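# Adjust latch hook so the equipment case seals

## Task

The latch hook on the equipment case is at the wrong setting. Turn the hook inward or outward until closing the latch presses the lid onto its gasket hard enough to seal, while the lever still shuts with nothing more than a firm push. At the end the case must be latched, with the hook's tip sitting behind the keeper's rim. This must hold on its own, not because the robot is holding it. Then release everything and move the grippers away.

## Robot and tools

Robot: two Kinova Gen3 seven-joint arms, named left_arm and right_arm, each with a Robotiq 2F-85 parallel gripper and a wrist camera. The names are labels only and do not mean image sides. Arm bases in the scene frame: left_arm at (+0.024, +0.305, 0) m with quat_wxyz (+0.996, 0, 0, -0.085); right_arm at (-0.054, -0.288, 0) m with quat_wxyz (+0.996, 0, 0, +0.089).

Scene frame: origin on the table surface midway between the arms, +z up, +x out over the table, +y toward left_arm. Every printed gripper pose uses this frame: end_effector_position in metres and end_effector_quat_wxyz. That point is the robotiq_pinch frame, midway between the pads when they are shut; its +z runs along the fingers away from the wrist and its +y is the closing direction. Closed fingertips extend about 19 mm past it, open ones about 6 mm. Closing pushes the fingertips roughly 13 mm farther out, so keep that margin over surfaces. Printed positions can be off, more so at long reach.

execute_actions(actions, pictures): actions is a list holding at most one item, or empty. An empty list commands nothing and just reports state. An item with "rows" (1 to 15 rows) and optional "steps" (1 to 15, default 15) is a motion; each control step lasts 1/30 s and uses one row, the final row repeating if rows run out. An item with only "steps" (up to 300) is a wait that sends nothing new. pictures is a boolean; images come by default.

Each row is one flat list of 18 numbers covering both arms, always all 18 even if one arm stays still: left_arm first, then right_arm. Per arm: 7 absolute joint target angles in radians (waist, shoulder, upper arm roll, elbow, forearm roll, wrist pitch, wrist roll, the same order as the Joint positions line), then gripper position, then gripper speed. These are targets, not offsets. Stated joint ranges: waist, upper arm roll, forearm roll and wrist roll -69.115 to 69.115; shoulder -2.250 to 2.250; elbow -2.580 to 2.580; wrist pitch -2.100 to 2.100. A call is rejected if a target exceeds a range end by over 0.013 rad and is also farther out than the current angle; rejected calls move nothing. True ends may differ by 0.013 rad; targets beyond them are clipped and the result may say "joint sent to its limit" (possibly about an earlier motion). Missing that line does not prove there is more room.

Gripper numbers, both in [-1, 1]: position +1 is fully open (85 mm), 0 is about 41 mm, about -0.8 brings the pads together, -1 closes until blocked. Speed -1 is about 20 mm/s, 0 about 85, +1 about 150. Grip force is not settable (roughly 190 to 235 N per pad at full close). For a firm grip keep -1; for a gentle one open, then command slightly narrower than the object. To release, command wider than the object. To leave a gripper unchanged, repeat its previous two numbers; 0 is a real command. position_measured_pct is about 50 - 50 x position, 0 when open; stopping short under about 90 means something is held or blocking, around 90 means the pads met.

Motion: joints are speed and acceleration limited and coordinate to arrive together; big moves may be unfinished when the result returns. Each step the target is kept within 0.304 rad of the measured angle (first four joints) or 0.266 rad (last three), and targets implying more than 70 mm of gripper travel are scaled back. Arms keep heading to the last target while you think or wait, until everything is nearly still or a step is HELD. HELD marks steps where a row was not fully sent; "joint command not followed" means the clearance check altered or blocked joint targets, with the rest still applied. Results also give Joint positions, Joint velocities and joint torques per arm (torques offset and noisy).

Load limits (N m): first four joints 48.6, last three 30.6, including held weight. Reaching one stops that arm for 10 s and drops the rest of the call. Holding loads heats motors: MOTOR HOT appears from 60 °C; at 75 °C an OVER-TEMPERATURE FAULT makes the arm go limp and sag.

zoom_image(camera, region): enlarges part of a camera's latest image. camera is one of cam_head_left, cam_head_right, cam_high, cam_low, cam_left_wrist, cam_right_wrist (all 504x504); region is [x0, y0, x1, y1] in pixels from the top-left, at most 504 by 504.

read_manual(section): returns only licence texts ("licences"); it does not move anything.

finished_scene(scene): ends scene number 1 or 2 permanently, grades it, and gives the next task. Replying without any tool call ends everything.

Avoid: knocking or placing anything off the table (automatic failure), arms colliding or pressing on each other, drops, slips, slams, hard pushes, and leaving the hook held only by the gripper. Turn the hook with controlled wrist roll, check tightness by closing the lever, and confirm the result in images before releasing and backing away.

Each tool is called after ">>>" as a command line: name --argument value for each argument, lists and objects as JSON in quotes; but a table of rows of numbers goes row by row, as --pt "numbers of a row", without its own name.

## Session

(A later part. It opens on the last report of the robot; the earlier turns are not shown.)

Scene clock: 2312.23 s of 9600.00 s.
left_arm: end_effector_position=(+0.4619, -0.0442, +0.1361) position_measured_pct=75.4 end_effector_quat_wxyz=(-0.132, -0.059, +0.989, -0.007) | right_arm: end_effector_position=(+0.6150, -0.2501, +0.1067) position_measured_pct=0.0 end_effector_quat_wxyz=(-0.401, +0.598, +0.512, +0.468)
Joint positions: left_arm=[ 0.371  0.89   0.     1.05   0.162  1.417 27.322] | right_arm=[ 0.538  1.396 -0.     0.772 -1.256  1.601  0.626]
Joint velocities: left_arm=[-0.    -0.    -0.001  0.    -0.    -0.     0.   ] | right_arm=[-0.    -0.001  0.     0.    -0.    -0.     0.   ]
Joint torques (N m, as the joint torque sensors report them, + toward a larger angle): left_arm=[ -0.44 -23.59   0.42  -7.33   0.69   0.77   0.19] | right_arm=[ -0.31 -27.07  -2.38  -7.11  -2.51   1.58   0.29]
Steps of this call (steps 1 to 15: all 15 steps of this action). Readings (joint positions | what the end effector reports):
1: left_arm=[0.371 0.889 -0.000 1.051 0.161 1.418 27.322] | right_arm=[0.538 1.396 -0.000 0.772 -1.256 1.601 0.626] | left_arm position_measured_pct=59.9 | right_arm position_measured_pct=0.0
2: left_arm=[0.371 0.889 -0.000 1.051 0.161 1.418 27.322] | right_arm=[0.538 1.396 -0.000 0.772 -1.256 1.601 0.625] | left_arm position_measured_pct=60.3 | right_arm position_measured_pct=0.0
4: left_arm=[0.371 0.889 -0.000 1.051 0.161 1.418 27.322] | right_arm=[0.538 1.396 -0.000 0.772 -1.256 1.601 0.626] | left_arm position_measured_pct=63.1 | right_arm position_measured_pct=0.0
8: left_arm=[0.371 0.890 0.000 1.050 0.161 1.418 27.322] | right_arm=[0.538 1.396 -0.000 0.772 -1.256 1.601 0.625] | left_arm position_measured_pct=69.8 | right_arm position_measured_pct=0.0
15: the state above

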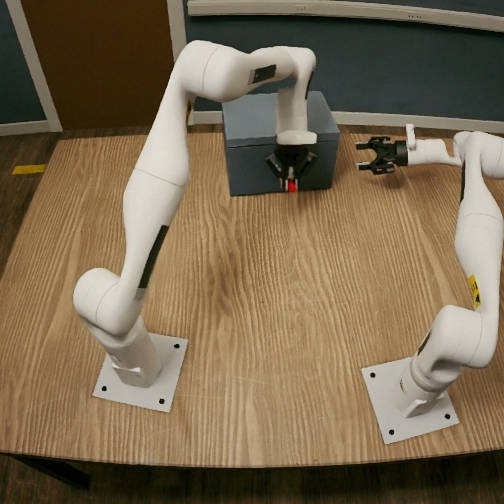

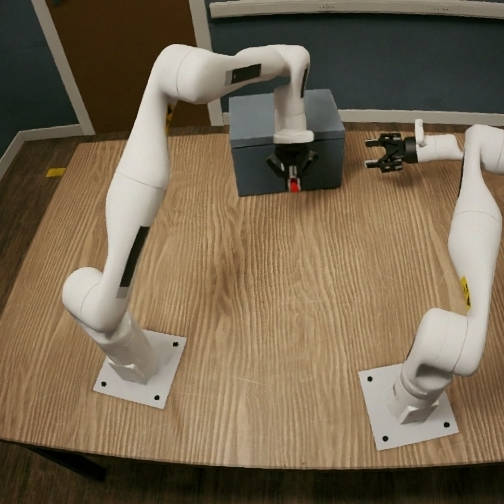

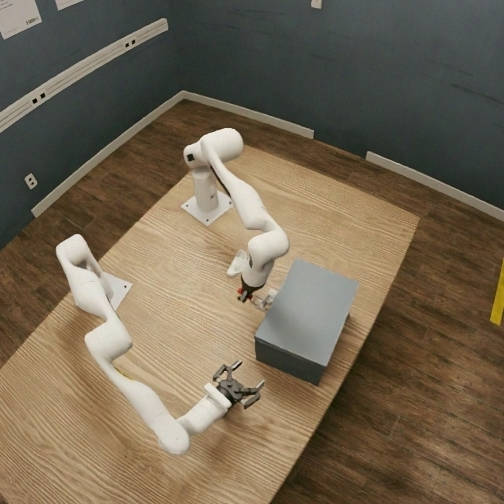

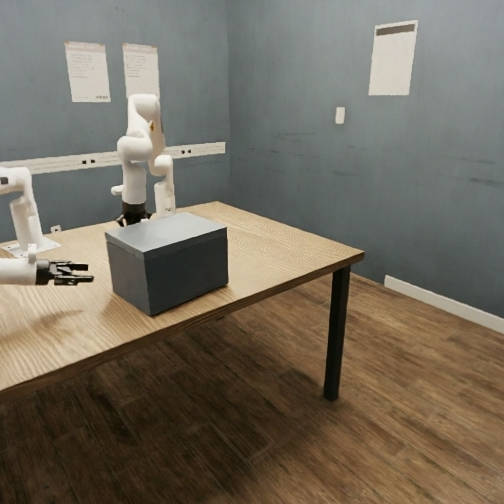

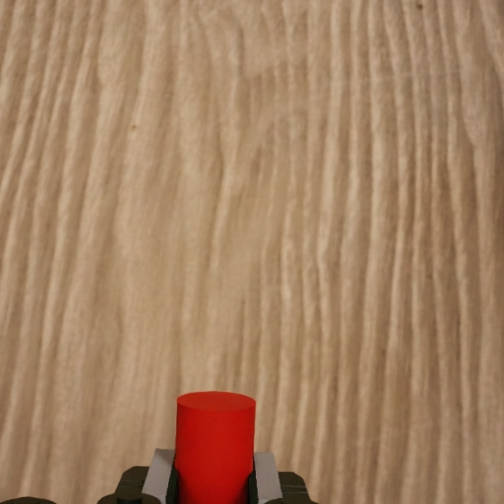

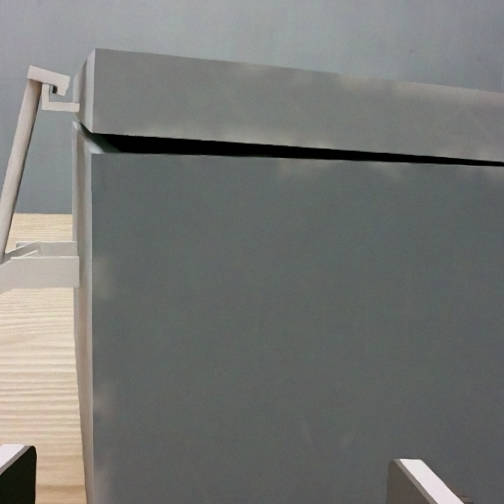

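>>> execute_actions --actions '[{"rows":[[0.400,0.8380,0,1.1625,0.1144,1.2790,27.347,-0.62,-0.5,0.5384,1.3958,0,0.7716,-1.2561,1.6008,0.6255,1,0]],"steps":13}]' --pictures false

>>> execute_actions --actions '[{"rows":[[0.4310,0.7944,0,1.2663,0.061,1.1466,27.388,-0.62,-0.5,0.5384,1.3958,0,0.7716,-1.2561,1.6008,0.6255,1,0]],"steps":13}]' --pictures false

>>> execute_actions --actions '[{"rows":[[0.4635,0.7594,0,1.3625,0,1.0197,27.451,-0.62,-0.5,0.5384,1.3958,0,0.7716,-1.2561,1.6008,0.6255,1,0]],"steps":13}]' --pictures false

>>> execute_actions --actions '[{"rows":[[0.4980,0.7329,0,1.4507,-0.0761,0.8986,27.530,-0.62,-0.5,0.5384,1.3958,0,0.7716,-1.2561,1.6008,0.6255,1,0]],"steps":15}]'

>>> zoom_image --camera "cam_right_wrist" --region '[70, 125, 130, 175]'

>>> zoom_image --camera "cam_right_wrist" --region '[0, 30, 100, 130]'

Scene clock: 2328.13 s of 9600.00 s.
left_arm: end_effector_position=(+0.4599, -0.0445, +0.1289) position_measured_pct=75.4 end_effector_quat_wxyz=(-0.089, -0.057, +0.994, -0.004) | right_arm: end_effector_position=(+0.6150, -0.2501, +0.1067) position_measured_pct=0.0 end_effector_quat_wxyz=(-0.401, +0.598, +0.512, +0.468)
Joint positions: left_arm=[ 0.4    0.838  0.001  1.162  0.116  1.283 27.347] | right_arm=[ 0.538  1.396 -0.     0.772 -1.256  1.601  0.625]
Joint velocities: left_arm=[ 0.007 -0.01  -0.004  0.019 -0.005 -0.021  0.002] | right_arm=[-0. -0. -0. -0.  0. -0. -0.]
Joint torques (N m, as the joint torque sensors report them, + toward a larger angle): left_arm=[ -0.79 -22.71   0.47  -8.76   0.29  -0.88  -1.05] | right_arm=[ -0.44 -27.04  -2.68  -7.15  -2.57   1.67   0.31]
Steps of this call (steps 1 to 15: the robot went on to your last target; steps 16 to 464: nothing new was sent; steps 465 to 477: all 13 steps of this action). Readings (joint positions | what the end effector reports):
465: left_arm=[0.371 0.889 0.000 1.051 0.161 1.416 27.322] | right_arm=[0.538 1.396 -0.000 0.772 -1.256 1.601 0.625] | left_arm position_measured_pct=75.4 | right_arm position_measured_pct=0.0
466: left_arm=[0.373 0.886 -0.000 1.057 0.159 1.410 27.323] | right_arm=[0.538 1.396 -0.000 0.772 -1.256 1.601 0.625] | left_arm position_measured_pct=75.4 | right_arm position_measured_pct=0.0
468: left_arm=[0.381 0.872 -0.001 1.085 0.148 1.377 27.329] | right_arm=[0.538 1.396 -0.000 0.772 -1.256 1.601 0.625] | left_arm position_measured_pct=75.4 | right_arm position_measured_pct=0.0
472: left_arm=[0.396 0.845 0.001 1.149 0.121 1.299 27.344] | right_arm=[0.538 1.396 -0.000 0.772 -1.256 1.601 0.625] | left_arm position_measured_pct=75.4 | right_arm position_measured_pct=0.0
477: the state above

Scene clock: 2328.57 s of 9600.00 s.
left_arm: end_effector_position=(+0.4586, -0.0447, +0.1226) position_measured_pct=75.4 end_effector_quat_wxyz=(-0.045, -0.056, +0.997, -0.002) | right_arm: end_effector_position=(+0.6150, -0.2501, +0.1067) position_measured_pct=0.0 end_effector_quat_wxyz=(-0.401, +0.598, +0.512, +0.468)
Joint positions: left_arm=[ 0.431  0.793  0.001  1.266  0.063  1.151 27.389] | right_arm=[ 0.538  1.396 -0.     0.772 -1.256  1.601  0.625]
Joint velocities: left_arm=[ 0.008 -0.009 -0.004  0.015 -0.006 -0.019  0.005] | right_arm=[-0.001  0.001  0.001 -0.     0.    -0.     0.   ]
Joint torques (N m, as the joint torque sensors report them, + toward a larger angle): left_arm=[ -1.14 -20.77  -0.07  -8.93   0.03  -1.62  -0.27] | right_arm=[ -0.39 -27.09  -2.44  -7.32  -2.38   1.71   0.27]
Steps of this call (steps 1 to 13: all 13 steps of this action). Readings (joint positions | what the end effector reports):
1: left_arm=[0.401 0.837 0.001 1.164 0.115 1.281 27.348] | right_arm=[0.538 1.396 -0.000 0.772 -1.256 1.601 0.625] | left_arm position_measured_pct=75.4 | right_arm position_measured_pct=0.0
2: left_arm=[0.403 0.834 0.000 1.170 0.112 1.274 27.350] | right_arm=[0.538 1.396 -0.000 0.772 -1.256 1.601 0.626] | left_arm position_measured_pct=75.4 | right_arm position_measured_pct=0.0
4: left_arm=[0.412 0.820 -0.000 1.198 0.098 1.239 27.360] | right_arm=[0.538 1.396 -0.000 0.772 -1.256 1.601 0.626] | left_arm position_measured_pct=75.4 | right_arm position_measured_pct=0.0
8: left_arm=[0.428 0.798 0.001 1.255 0.068 1.165 27.385] | right_arm=[0.538 1.396 -0.000 0.772 -1.256 1.601 0.626] | left_arm position_measured_pct=75.4 | right_arm position_measured_pct=0.0
13: the state above

Scene clock: 2329.00 s of 9600.00 s.
left_arm: end_effector_position=(+0.4576, -0.0449, +0.1159) position_measured_pct=75.4 end_effector_quat_wxyz=(-0.001, -0.057, +0.998, -0.000) | right_arm: end_effector_position=(+0.6150, -0.2501, +0.1067) position_measured_pct=0.0 end_effector_quat_wxyz=(-0.401, +0.598, +0.512, +0.468)
Joint positions: left_arm=[ 0.464  0.756  0.001  1.362  0.002  1.025 27.451] | right_arm=[ 0.538  1.396 -0.     0.772 -1.256  1.601  0.625]
Joint velocities: left_arm=[ 0.007 -0.006 -0.004  0.013 -0.006 -0.017  0.006] | right_arm=[ 0.001  0.001 -0.001 -0.    -0.    -0.     0.   ]
Joint torques (N m, as the joint torque sensors report them, + toward a larger angle): left_arm=[ -1.23 -18.32  -0.65  -8.45  -0.15  -2.07  -0.2 ] | right_arm=[ -0.15 -26.92  -2.28  -7.27  -2.43   1.53   0.2 ]
Steps of this call (steps 1 to 13: all 13 steps of this action). Readings (joint positions | what the end effector reports):
1: left_arm=[0.432 0.792 0.001 1.268 0.062 1.150 27.389] | right_arm=[0.538 1.396 -0.000 0.772 -1.256 1.601 0.626] | left_arm position_measured_pct=75.4 | right_arm position_measured_pct=0.0
2: left_arm=[0.434 0.789 0.001 1.274 0.059 1.142 27.392] | right_arm=[0.538 1.396 -0.000 0.772 -1.256 1.601 0.625] | left_arm position_measured_pct=75.4 | right_arm position_measured_pct=0.0
4: left_arm=[0.444 0.777 -0.000 1.301 0.042 1.107 27.410] | right_arm=[0.538 1.396 -0.000 0.772 -1.256 1.601 0.626] | left_arm position_measured_pct=75.4 | right_arm position_measured_pct=0.0
8: left_arm=[0.460 0.760 0.002 1.353 0.007 1.037 27.446] | right_arm=[0.538 1.396 -0.000 0.772 -1.256 1.601 0.625] | left_arm position_measured_pct=75.4 | right_arm position_measured_pct=0.0
13: the state above

Scene clock: 2329.50 s of 9600.00 s.
left_arm: end_effector_position=(+0.4572, -0.0450, +0.1090) position_measured_pct=75.4 end_effector_quat_wxyz=(+0.042, -0.057, +0.997, +0.002) | right_arm: end_effector_position=(+0.6150, -0.2501, +0.1067) position_measured_pct=0.0 end_effector_quat_wxyz=(-0.401, +0.598, +0.512, +0.468)
Joint positions: left_arm=[ 0.498  0.728  0.001  1.451 -0.075  0.903 27.53 ] | right_arm=[ 0.538  1.396 -0.     0.772 -1.256  1.601  0.625]
Joint velocities: left_arm=[ 0.003 -0.002  0.     0.005 -0.003 -0.006  0.003] | right_arm=[ 0.002  0.001  0.     0.    -0.     0.001 -0.   ]
Joint torques (N m, as the joint torque sensors report them, + toward a larger angle): left_arm=[ -1.11 -17.5    0.23  -8.19  -0.05  -1.91  -0.62] | right_arm=[ -0.37 -27.33  -2.23  -6.96  -2.56   1.63   0.18]
Steps of this call (steps 1 to 15: all 15 steps of this action). Readings (joint positions | what the end effector reports):
1: left_arm=[0.464 0.755 0.001 1.364 0.001 1.023 27.452] | right_arm=[0.538 1.396 -0.000 0.772 -1.256 1.601 0.626] | left_arm position_measured_pct=75.4 | right_arm position_measured_pct=0.0
2: left_arm=[0.467 0.753 0.000 1.370 -0.003 1.016 27.457] | right_arm=[0.538 1.396 -0.000 0.772 -1.256 1.601 0.625] | left_arm position_measured_pct=75.4 | right_arm position_measured_pct=0.0
4: left_arm=[0.479 0.743 -0.000 1.397 -0.026 0.979 27.480] | right_arm=[0.538 1.396 -0.000 0.772 -1.256 1.601 0.625] | left_arm position_measured_pct=75.4 | right_arm position_measured_pct=0.0
8: left_arm=[0.495 0.731 0.002 1.443 -0.068 0.914 27.524] | right_arm=[0.538 1.396 -0.000 0.772 -1.256 1.601 0.626] | left_arm position_measured_pct=75.4 | right_arm position_measured_pct=0.0
15: the state above

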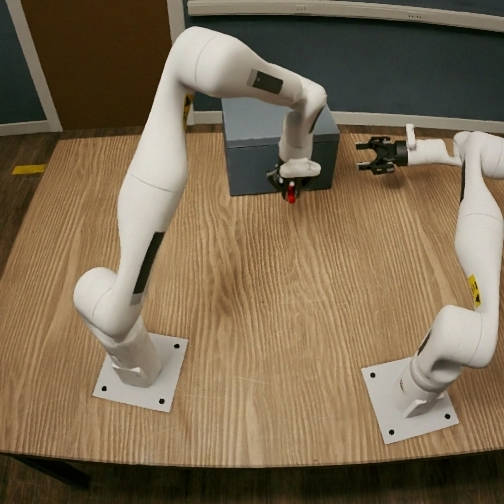

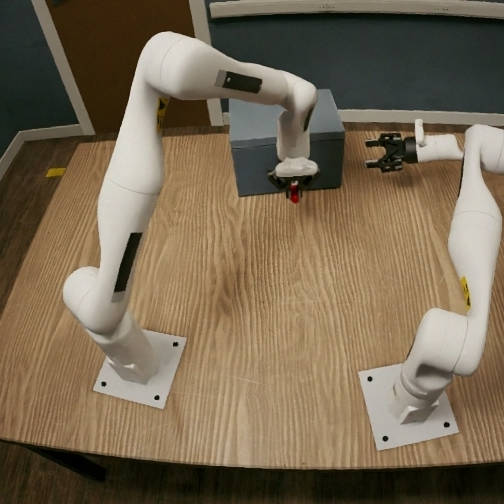

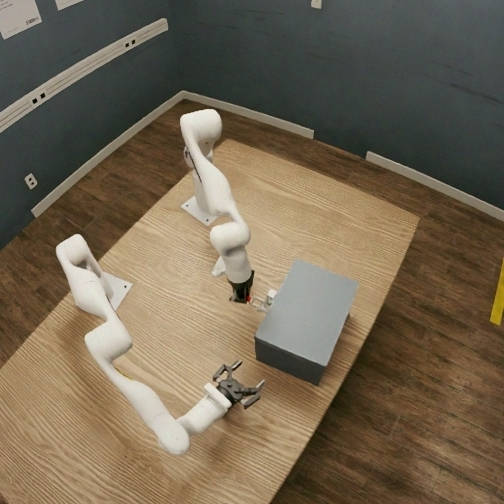

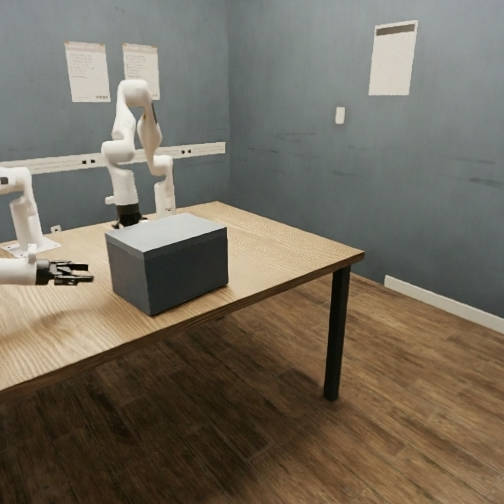

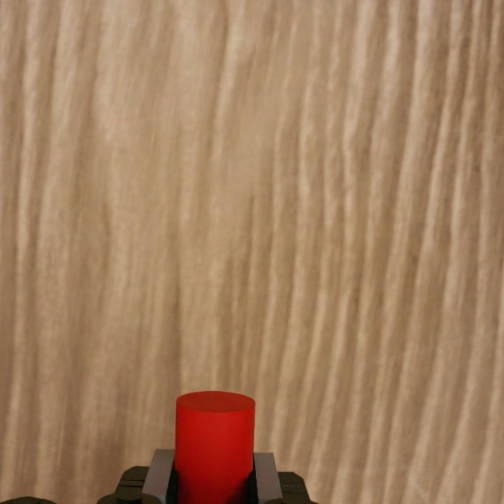

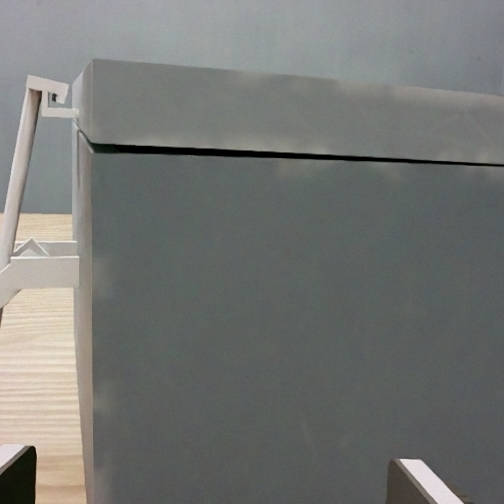

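Region (70, 125, 130, 175) of cam_right_wrist's 504x504 image, scaled by 8.400.

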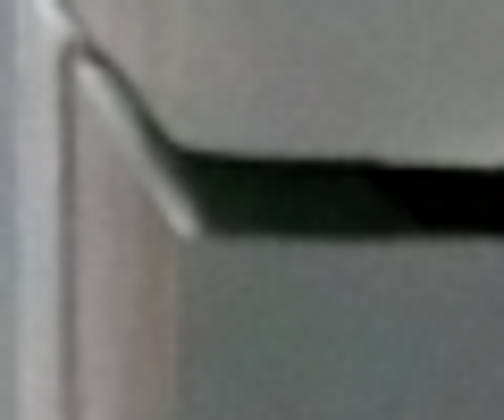

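Region (0, 30, 100, 130) of cam_right_wrist's 504x504 image, scaled by 5.040.

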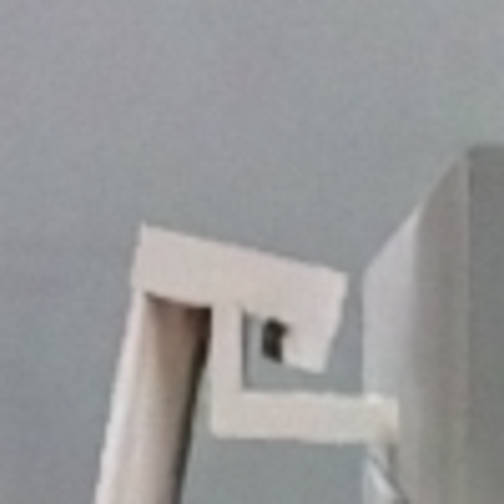

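>>> execute_actions --actions '[{"rows":[[0.5334,0.7153,0,1.5319,-0.1802,0.7822,27.642,-0.62,-0.5,0.5384,1.3958,0,0.7716,-1.2561,1.6008,0.6255,1,0]],"steps":13}]' --pictures false

>>> execute_actions --actions '[{"rows":[[0.5701,0.7065,0,1.6062,-0.3179,0.6778,27.791,-0.62,-0.5,0.5384,1.3958,0,0.7716,-1.2561,1.6008,0.6255,1,0]],"steps":15}]'

>>> zoom_image --camera "cam_right_wrist" --region '[70, 125, 130, 175]'

Scene clock: 2342.37 s of 9600.00 s.
left_arm: end_effector_position=(+0.4574, -0.0450, +0.1014) position_measured_pct=75.4 end_effector_quat_wxyz=(+0.086, -0.057, +0.995, +0.004) | right_arm: end_effector_position=(+0.6150, -0.2501, +0.1067) position_measured_pct=0.0 end_effector_quat_wxyz=(-0.401, +0.598, +0.512, +0.468)
Joint positions: left_arm=[ 0.534  0.71   0.002  1.533 -0.178  0.788 27.642] | right_arm=[ 0.538  1.396 -0.     0.772 -1.256  1.601  0.625]
Joint velocities: left_arm=[ 0.007 -0.004 -0.004  0.01  -0.009 -0.013  0.009] | right_arm=[ 0.002  0.001 -0.    -0.     0.    -0.001 -0.   ]
Joint torques (N m, as the joint torque sensors report them, + toward a larger angle): left_arm=[ -1.9  -16.29  -0.98  -8.76  -0.96  -2.6   -0.16] | right_arm=[ -0.33 -26.98  -2.69  -6.86  -2.46   1.69   0.38]
Steps of this call (steps 1 to 15: the robot went on to your last target; steps 16 to 373: nothing new was sent; steps 374 to 386: all 13 steps of this action). Readings (joint positions | what the end effector reports):
374: left_arm=[0.499 0.728 0.001 1.452 -0.076 0.901 27.532] | right_arm=[0.538 1.396 -0.000 0.772 -1.256 1.601 0.626] | left_arm position_measured_pct=75.4 | right_arm position_measured_pct=0.0
375: left_arm=[0.502 0.726 0.000 1.458 -0.082 0.894 27.538] | right_arm=[0.538 1.396 -0.000 0.772 -1.256 1.601 0.626] | left_arm position_measured_pct=75.4 | right_arm position_measured_pct=0.0
377: left_arm=[0.515 0.719 -0.000 1.484 -0.115 0.857 27.574] | right_arm=[0.538 1.396 -0.000 0.772 -1.256 1.601 0.625] | left_arm position_measured_pct=75.4 | right_arm position_measured_pct=0.0
381: left_arm=[0.531 0.712 0.003 1.526 -0.170 0.796 27.634] | right_arm=[0.538 1.396 -0.000 0.772 -1.256 1.601 0.626] | left_arm position_measured_pct=75.4 | right_arm position_measured_pct=0.0
386: the state above

Scene clock: 2342.87 s of 9600.00 s.
left_arm: end_effector_position=(+0.4583, -0.0450, +0.0938) position_measured_pct=75.4 end_effector_quat_wxyz=(+0.130, -0.057, +0.990, +0.007) | right_arm: end_effector_position=(+0.6150, -0.2501, +0.1067) position_measured_pct=0.0 end_effector_quat_wxyz=(-0.401, +0.598, +0.512, +0.468)
Joint positions: left_arm=[ 0.572  0.701  0.002  1.608 -0.315  0.683 27.791] | right_arm=[ 0.538  1.396 -0.     0.772 -1.256  1.601  0.626]
Joint velocities: left_arm=[ 0.005 -0.001 -0.001  0.004 -0.003 -0.005  0.005] | right_arm=[-0.001 -0.001 -0.     0.    -0.    -0.    -0.   ]
Joint torques (N m, as the joint torque sensors report them, + toward a larger angle): left_arm=[ -2.42 -16.42  -1.87  -8.9   -0.9   -2.84  -0.41] | right_arm=[ -0.26 -26.76  -2.43  -7.4   -2.69   1.84   0.2 ]
Steps of this call (steps 1 to 15: all 15 steps of this action). Readings (joint positions | what the end effector reports):
1: left_arm=[0.535 0.710 0.002 1.534 -0.179 0.786 27.644] | right_arm=[0.538 1.396 -0.000 0.772 -1.256 1.601 0.626] | left_arm position_measured_pct=75.4 | right_arm position_measured_pct=0.0
2: left_arm=[0.539 0.708 0.001 1.539 -0.188 0.779 27.653] | right_arm=[0.538 1.396 -0.000 0.772 -1.256 1.601 0.625] | left_arm position_measured_pct=75.4 | right_arm position_measured_pct=0.0
4: left_arm=[0.552 0.705 0.001 1.565 -0.234 0.744 27.702] | right_arm=[0.538 1.396 -0.000 0.772 -1.256 1.601 0.625] | left_arm position_measured_pct=75.4 | right_arm position_measured_pct=0.0
8: left_arm=[0.569 0.702 0.003 1.603 -0.306 0.691 27.781] | right_arm=[0.538 1.396 -0.000 0.772 -1.256 1.601 0.626] | left_arm position_measured_pct=75.4 | right_arm position_measured_pct=0.0
15: the state above

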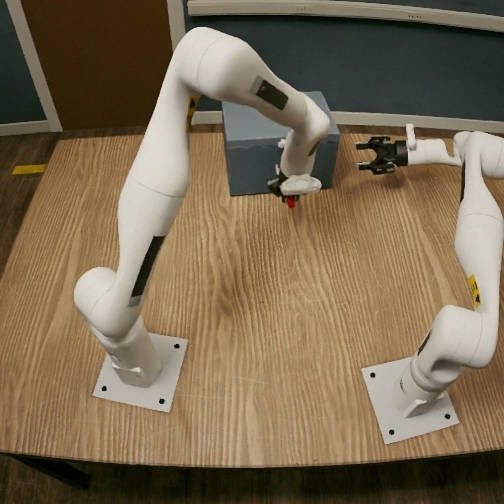

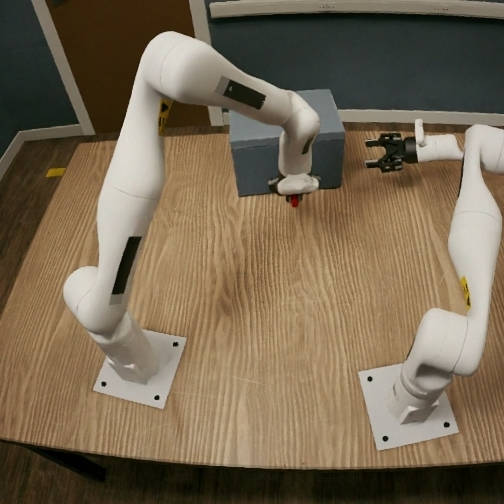

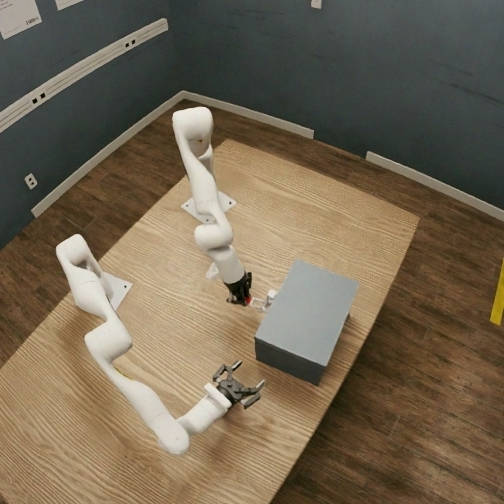

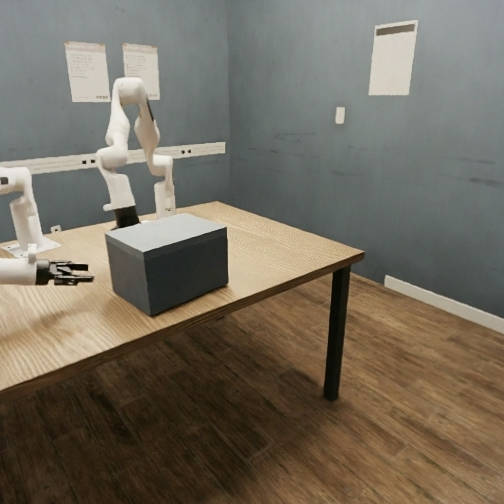

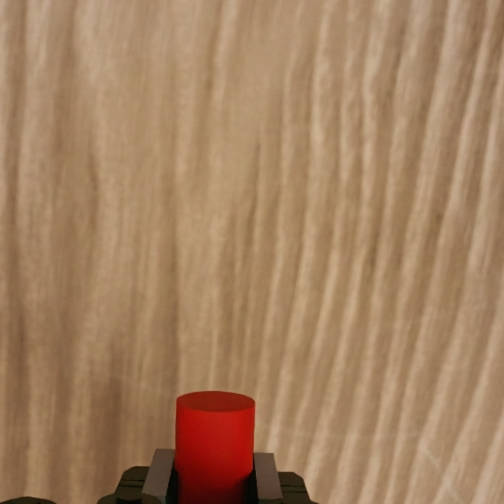

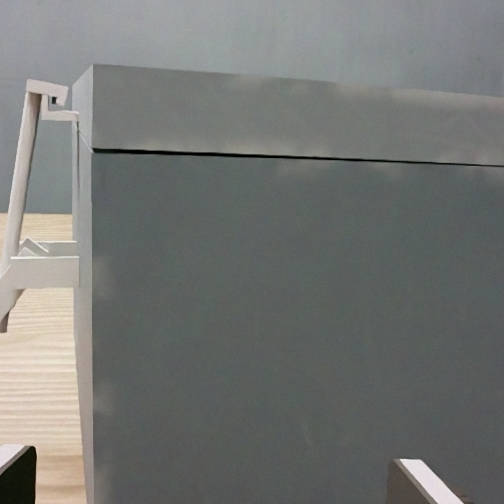

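Region (70, 125, 130, 175) of cam_right_wrist's 504x504 image, scaled by 8.400.

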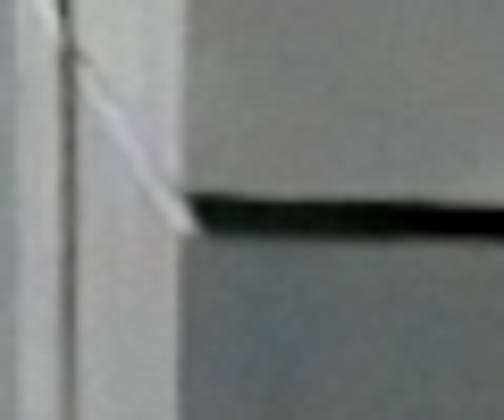

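>>> execute_actions --actions '[{"rows":[[0.6071,0.7071,0,1.6732,-0.4947,0.5931,27.984,-0.62,-0.5,0.5384,1.3958,0,0.7716,-1.2561,1.6008,0.6255,1,0]],"steps":15}]'

>>> zoom_image --camera "cam_right_wrist" --region '[70, 125, 130, 175]'

Scene clock: 2353.97 s of 9600.00 s.
left_arm: end_effector_position=(+0.4598, -0.0448, +0.0864) position_measured_pct=75.4 end_effector_quat_wxyz=(+0.172, -0.056, +0.983, +0.009) | right_arm: end_effector_position=(+0.6150, -0.2501, +0.1067) position_measured_pct=0.0 end_effector_quat_wxyz=(-0.401, +0.598, +0.512, +0.468)
Joint positions: left_arm=[ 0.609  0.702  0.002  1.676 -0.492  0.597 27.984] | right_arm=[ 0.538  1.396 -0.     0.772 -1.256  1.601  0.625]
Joint velocities: left_arm=[ 0.004  0.002 -0.003  0.003 -0.007 -0.004  0.008] | right_arm=[-0.001  0.001  0.    -0.     0.    -0.    -0.   ]
Joint torques (N m, as the joint torque sensors report them, + toward a larger angle): left_arm=[ -2.   -16.61  -1.43  -9.    -1.22  -2.68  -0.39] | right_arm=[ -0.12 -26.98  -2.26  -6.9   -2.57   1.6    0.14]
Steps of this call (steps 1 to 15: the robot went on to your last target; steps 16 to 318: nothing new was sent; steps 319 to 333: all 15 steps of this action). Readings (joint positions | what the end effector reports):
319: left_arm=[0.573 0.701 0.002 1.609 -0.317 0.682 27.793] | right_arm=[0.538 1.396 -0.000 0.772 -1.256 1.601 0.625] | left_arm position_measured_pct=75.4 | right_arm position_measured_pct=0.0
320: left_arm=[0.575 0.701 0.002 1.613 -0.325 0.677 27.802] | right_arm=[0.538 1.396 -0.000 0.772 -1.256 1.601 0.625] | left_arm position_measured_pct=75.4 | right_arm position_measured_pct=0.0
322: left_arm=[0.587 0.700 0.002 1.631 -0.372 0.655 27.853] | right_arm=[0.538 1.396 -0.000 0.772 -1.256 1.601 0.625] | left_arm position_measured_pct=75.4 | right_arm position_measured_pct=0.0
326: left_arm=[0.605 0.702 0.003 1.668 -0.474 0.606 27.965] | right_arm=[0.538 1.396 -0.000 0.772 -1.256 1.601 0.625] | left_arm position_measured_pct=75.4 | right_arm position_measured_pct=0.0
333: the state above

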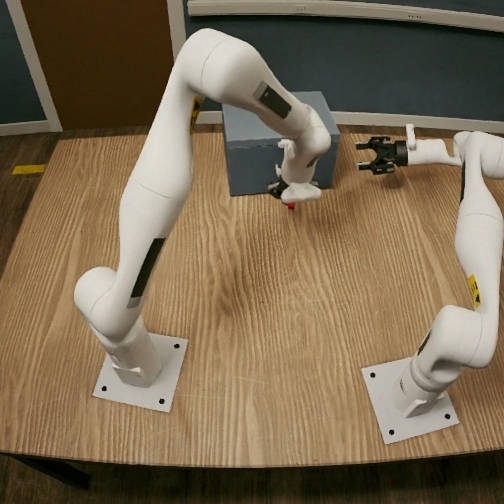

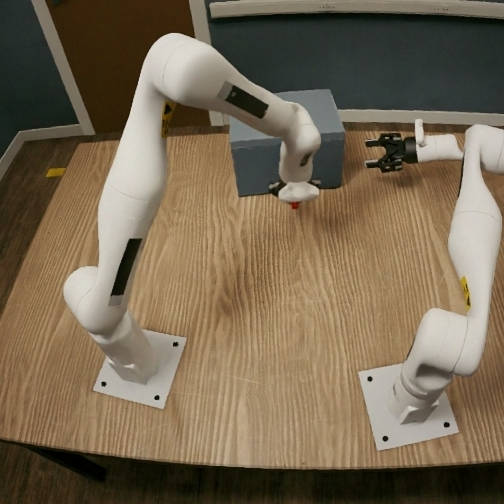

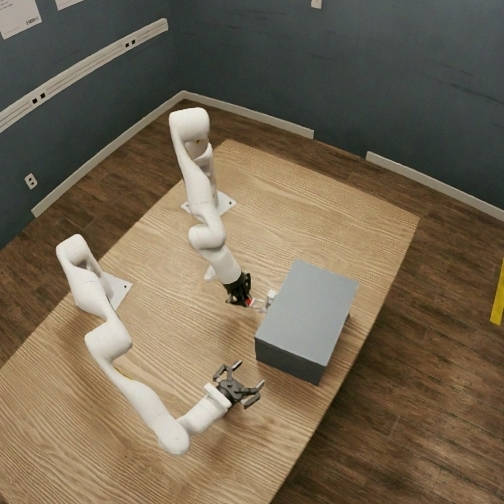

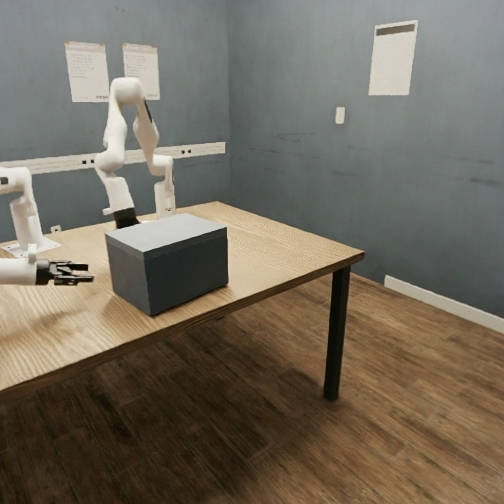

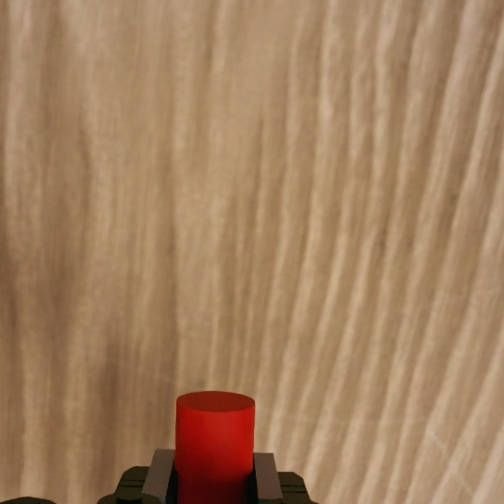

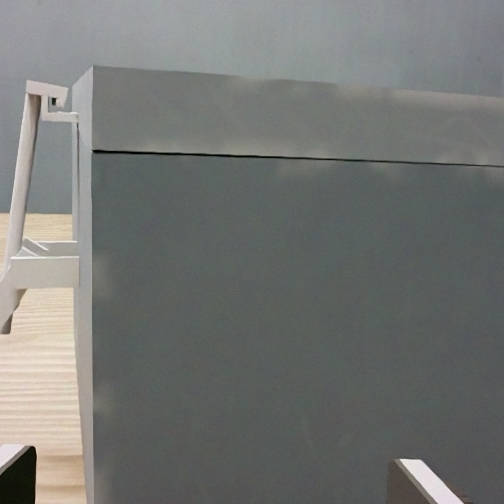

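Region (70, 125, 130, 175) of cam_right_wrist's 504x504 image, scaled by 8.400.

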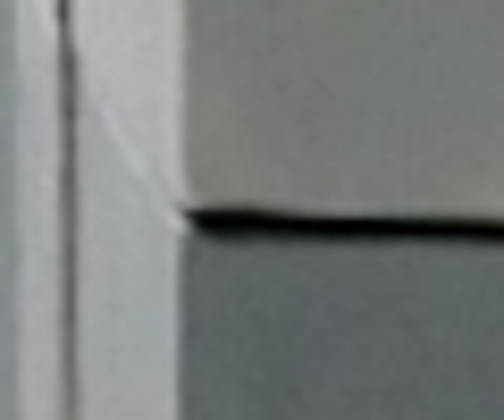

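>>> execute_actions --actions '[{"rows":[[0.6440,0.7176,0,1.7325,-0.7309,0.5368,28.240,-0.62,-0.5,0.5384,1.3958,0,0.7716,-1.2561,1.6008,0.6255,1,0]],"steps":15}]'

>>> zoom_image --camera "cam_right_wrist" --region '[70, 125, 130, 175]'

Scene clock: 2371.37 s of 9600.00 s.
left_arm: end_effector_position=(+0.4621, -0.0445, +0.0787) position_measured_pct=75.4 end_effector_quat_wxyz=(+0.216, -0.056, +0.975, +0.012) | right_arm: end_effector_position=(+0.6150, -0.2501, +0.1067) position_measured_pct=0.0 end_effector_quat_wxyz=(-0.401, +0.598, +0.512, +0.468)
Joint positions: left_arm=[ 0.647  0.714  0.004  1.736 -0.727  0.539 28.24 ] | right_arm=[ 0.538  1.396 -0.     0.772 -1.256  1.601  0.625]
Joint velocities: left_arm=[ 0.005  0.001 -0.002  0.002 -0.008 -0.003  0.011] | right_arm=[ 0.003  0.002 -0.    -0.     0.001 -0.    -0.   ]
Joint torques (N m, as the joint torque sensors report them, + toward a larger angle): left_arm=[ -3.22 -16.98  -2.46  -9.4   -2.01  -1.73  -0.12] | right_arm=[  0.02 -27.1   -2.59  -6.72  -2.51   1.69   0.24]
Steps of this call (steps 1 to 15: the robot went on to your last target; steps 16 to 507: nothing new was sent; steps 508 to 522: all 15 steps of this action). Readings (joint positions | what the end effector reports):
508: left_arm=[0.610 0.702 0.002 1.676 -0.494 0.597 27.986] | right_arm=[0.538 1.396 -0.000 0.772 -1.256 1.601 0.625] | left_arm position_measured_pct=75.4 | right_arm position_measured_pct=0.0
509: left_arm=[0.612 0.702 0.002 1.678 -0.502 0.594 27.995] | right_arm=[0.538 1.396 -0.000 0.772 -1.256 1.601 0.625] | left_arm position_measured_pct=75.4 | right_arm position_measured_pct=0.0
511: left_arm=[0.621 0.704 0.002 1.690 -0.549 0.583 28.046] | right_arm=[0.538 1.396 -0.000 0.772 -1.256 1.601 0.626] | left_arm position_measured_pct=75.4 | right_arm position_measured_pct=0.0
515: left_arm=[0.641 0.711 0.004 1.725 -0.684 0.550 28.194] | right_arm=[0.538 1.396 -0.000 0.772 -1.256 1.601 0.625] | left_arm position_measured_pct=75.4 | right_arm position_measured_pct=0.0
522: the state above

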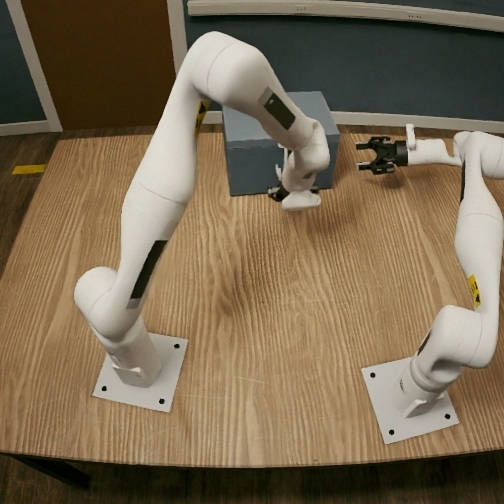

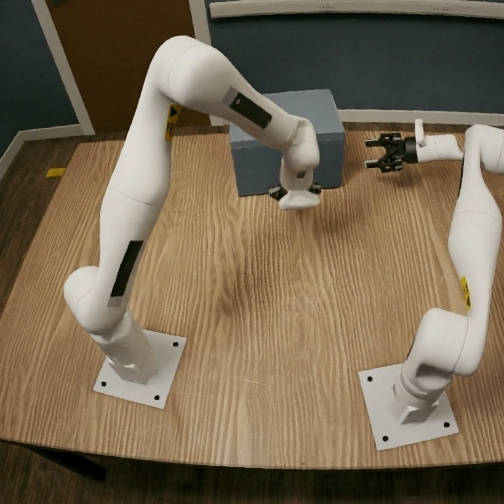

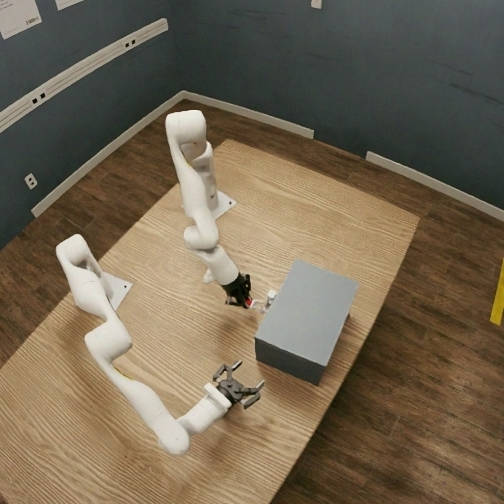

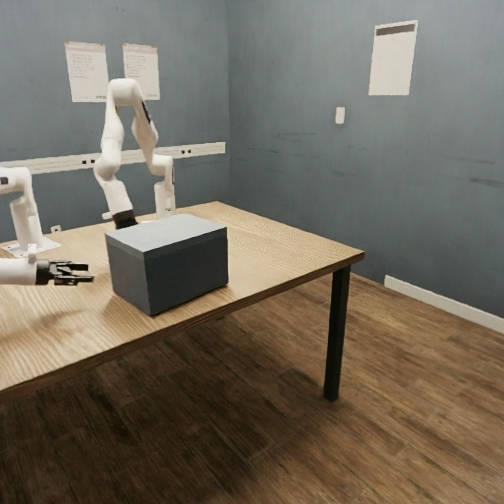

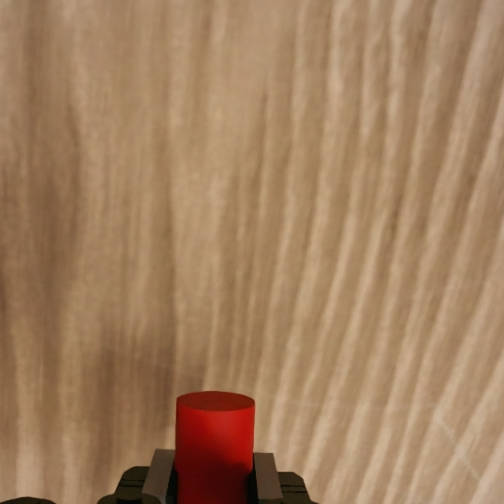

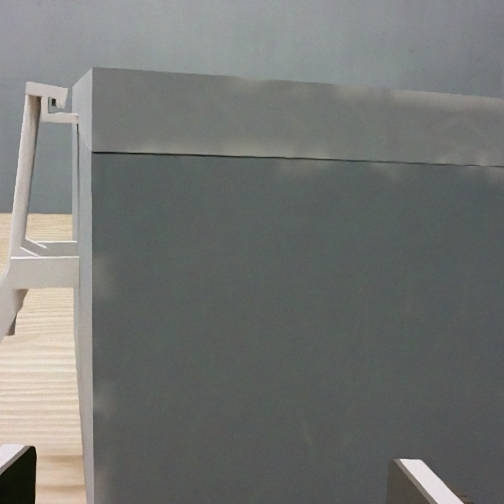

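Region (70, 125, 130, 175) of cam_right_wrist's 504x504 image, scaled by 8.400.

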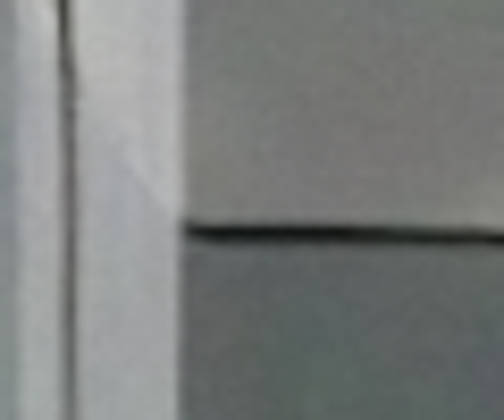

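>>> execute_actions --actions '[{"rows":[[0.6801,0.7377,0,1.7837,-0.9879,0.5132,28.521,-0.62,-0.5,0.5384,1.3958,0,0.7716,-1.2561,1.6008,0.6255,1,0]],"steps":15}]'

>>> zoom_image --camera "cam_right_wrist" --region '[70, 125, 130, 175]'

Scene clock: 2379.37 s of 9600.00 s.
left_arm: end_effector_position=(+0.4650, -0.0441, +0.0711) position_measured_pct=75.4 end_effector_quat_wxyz=(+0.257, -0.055, +0.965, +0.014) | right_arm: end_effector_position=(+0.6150, -0.2501, +0.1067) position_measured_pct=0.0 end_effector_quat_wxyz=(-0.401, +0.598, +0.512, +0.468)
Joint positions: left_arm=[ 0.682  0.735  0.003  1.787 -0.985  0.515 28.521] | right_arm=[ 0.538  1.396 -0.     0.772 -1.256  1.601  0.626]
Joint velocities: left_arm=[ 0.004  0.003 -0.004  0.002 -0.009  0.     0.012] | right_arm=[-0.    -0.001  0.    -0.001 -0.     0.     0.   ]
Joint torques (N m, as the joint torque sensors report them, + toward a larger angle): left_arm=[ -2.81 -18.4   -2.28  -8.44  -1.62  -0.72  -0.4 ] | right_arm=[ -0.14 -27.18  -2.11  -7.06  -2.63   1.85   0.43]
Steps of this call (steps 1 to 15: the robot went on to your last target; steps 16 to 225: nothing new was sent; steps 226 to 240: all 15 steps of this action). Readings (joint positions | what the end effector reports):
226: left_arm=[0.648 0.714 0.003 1.736 -0.729 0.539 28.242] | right_arm=[0.538 1.396 -0.000 0.772 -1.256 1.601 0.626] | left_arm position_measured_pct=75.4 | right_arm position_measured_pct=0.0
227: left_arm=[0.650 0.715 0.003 1.738 -0.738 0.538 28.251] | right_arm=[0.538 1.396 -0.000 0.772 -1.256 1.601 0.625] | left_arm position_measured_pct=75.4 | right_arm position_measured_pct=0.0
229: left_arm=[0.657 0.719 0.003 1.747 -0.787 0.533 28.302] | right_arm=[0.538 1.396 -0.000 0.772 -1.256 1.601 0.625] | left_arm position_measured_pct=75.4 | right_arm position_measured_pct=0.0
233: left_arm=[0.676 0.730 0.003 1.775 -0.928 0.520 28.458] | right_arm=[0.538 1.396 -0.000 0.772 -1.256 1.601 0.625] | left_arm position_measured_pct=75.4 | right_arm position_measured_pct=0.0
240: the state above

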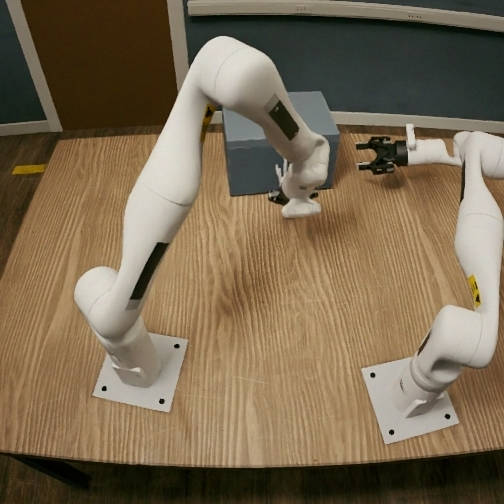

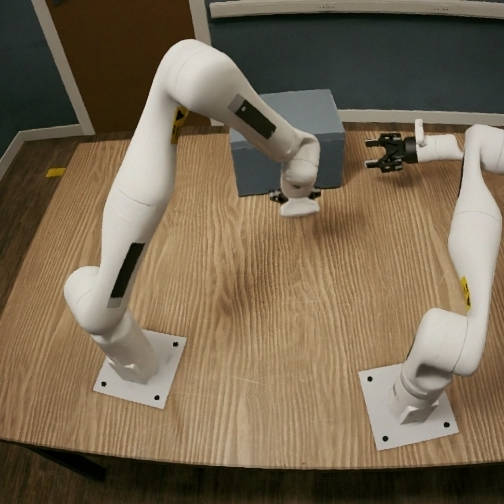

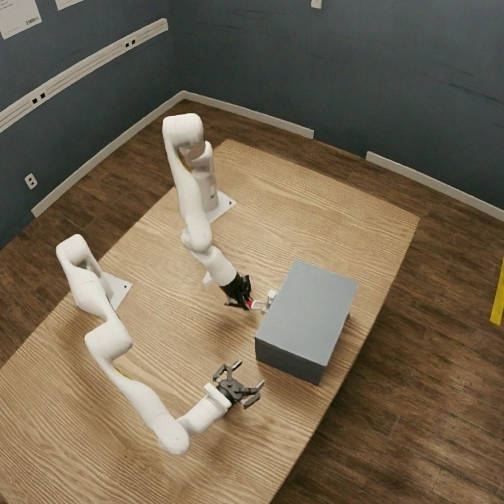

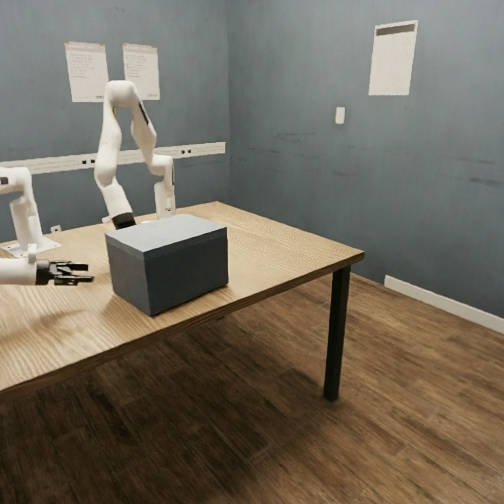

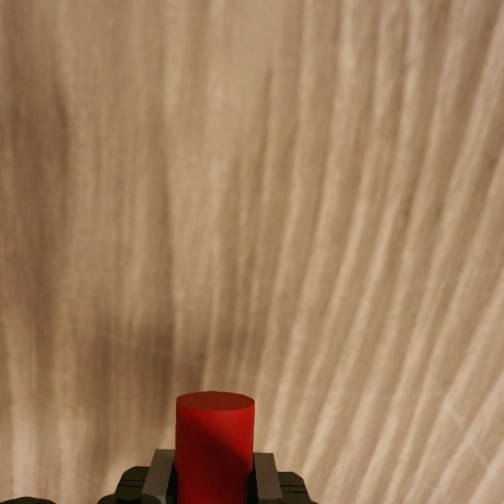

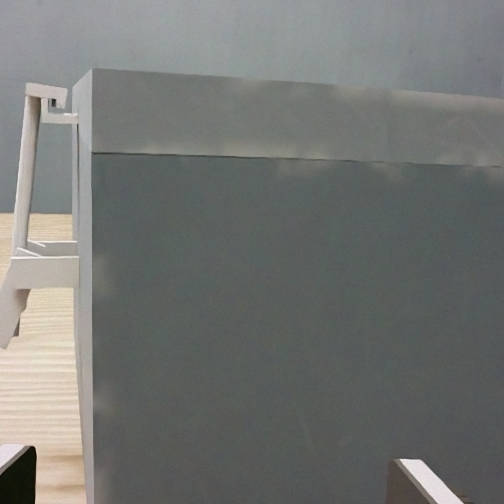

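Region (70, 125, 130, 175) of cam_right_wrist's 504x504 image, scaled by 8.400.

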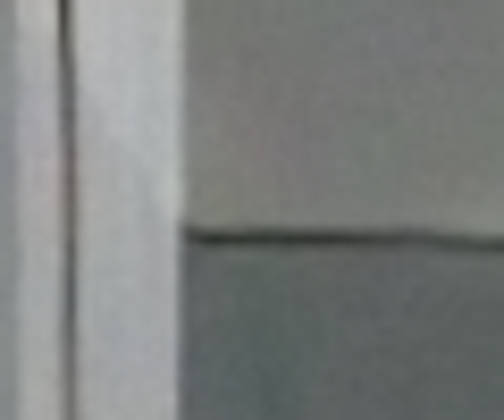

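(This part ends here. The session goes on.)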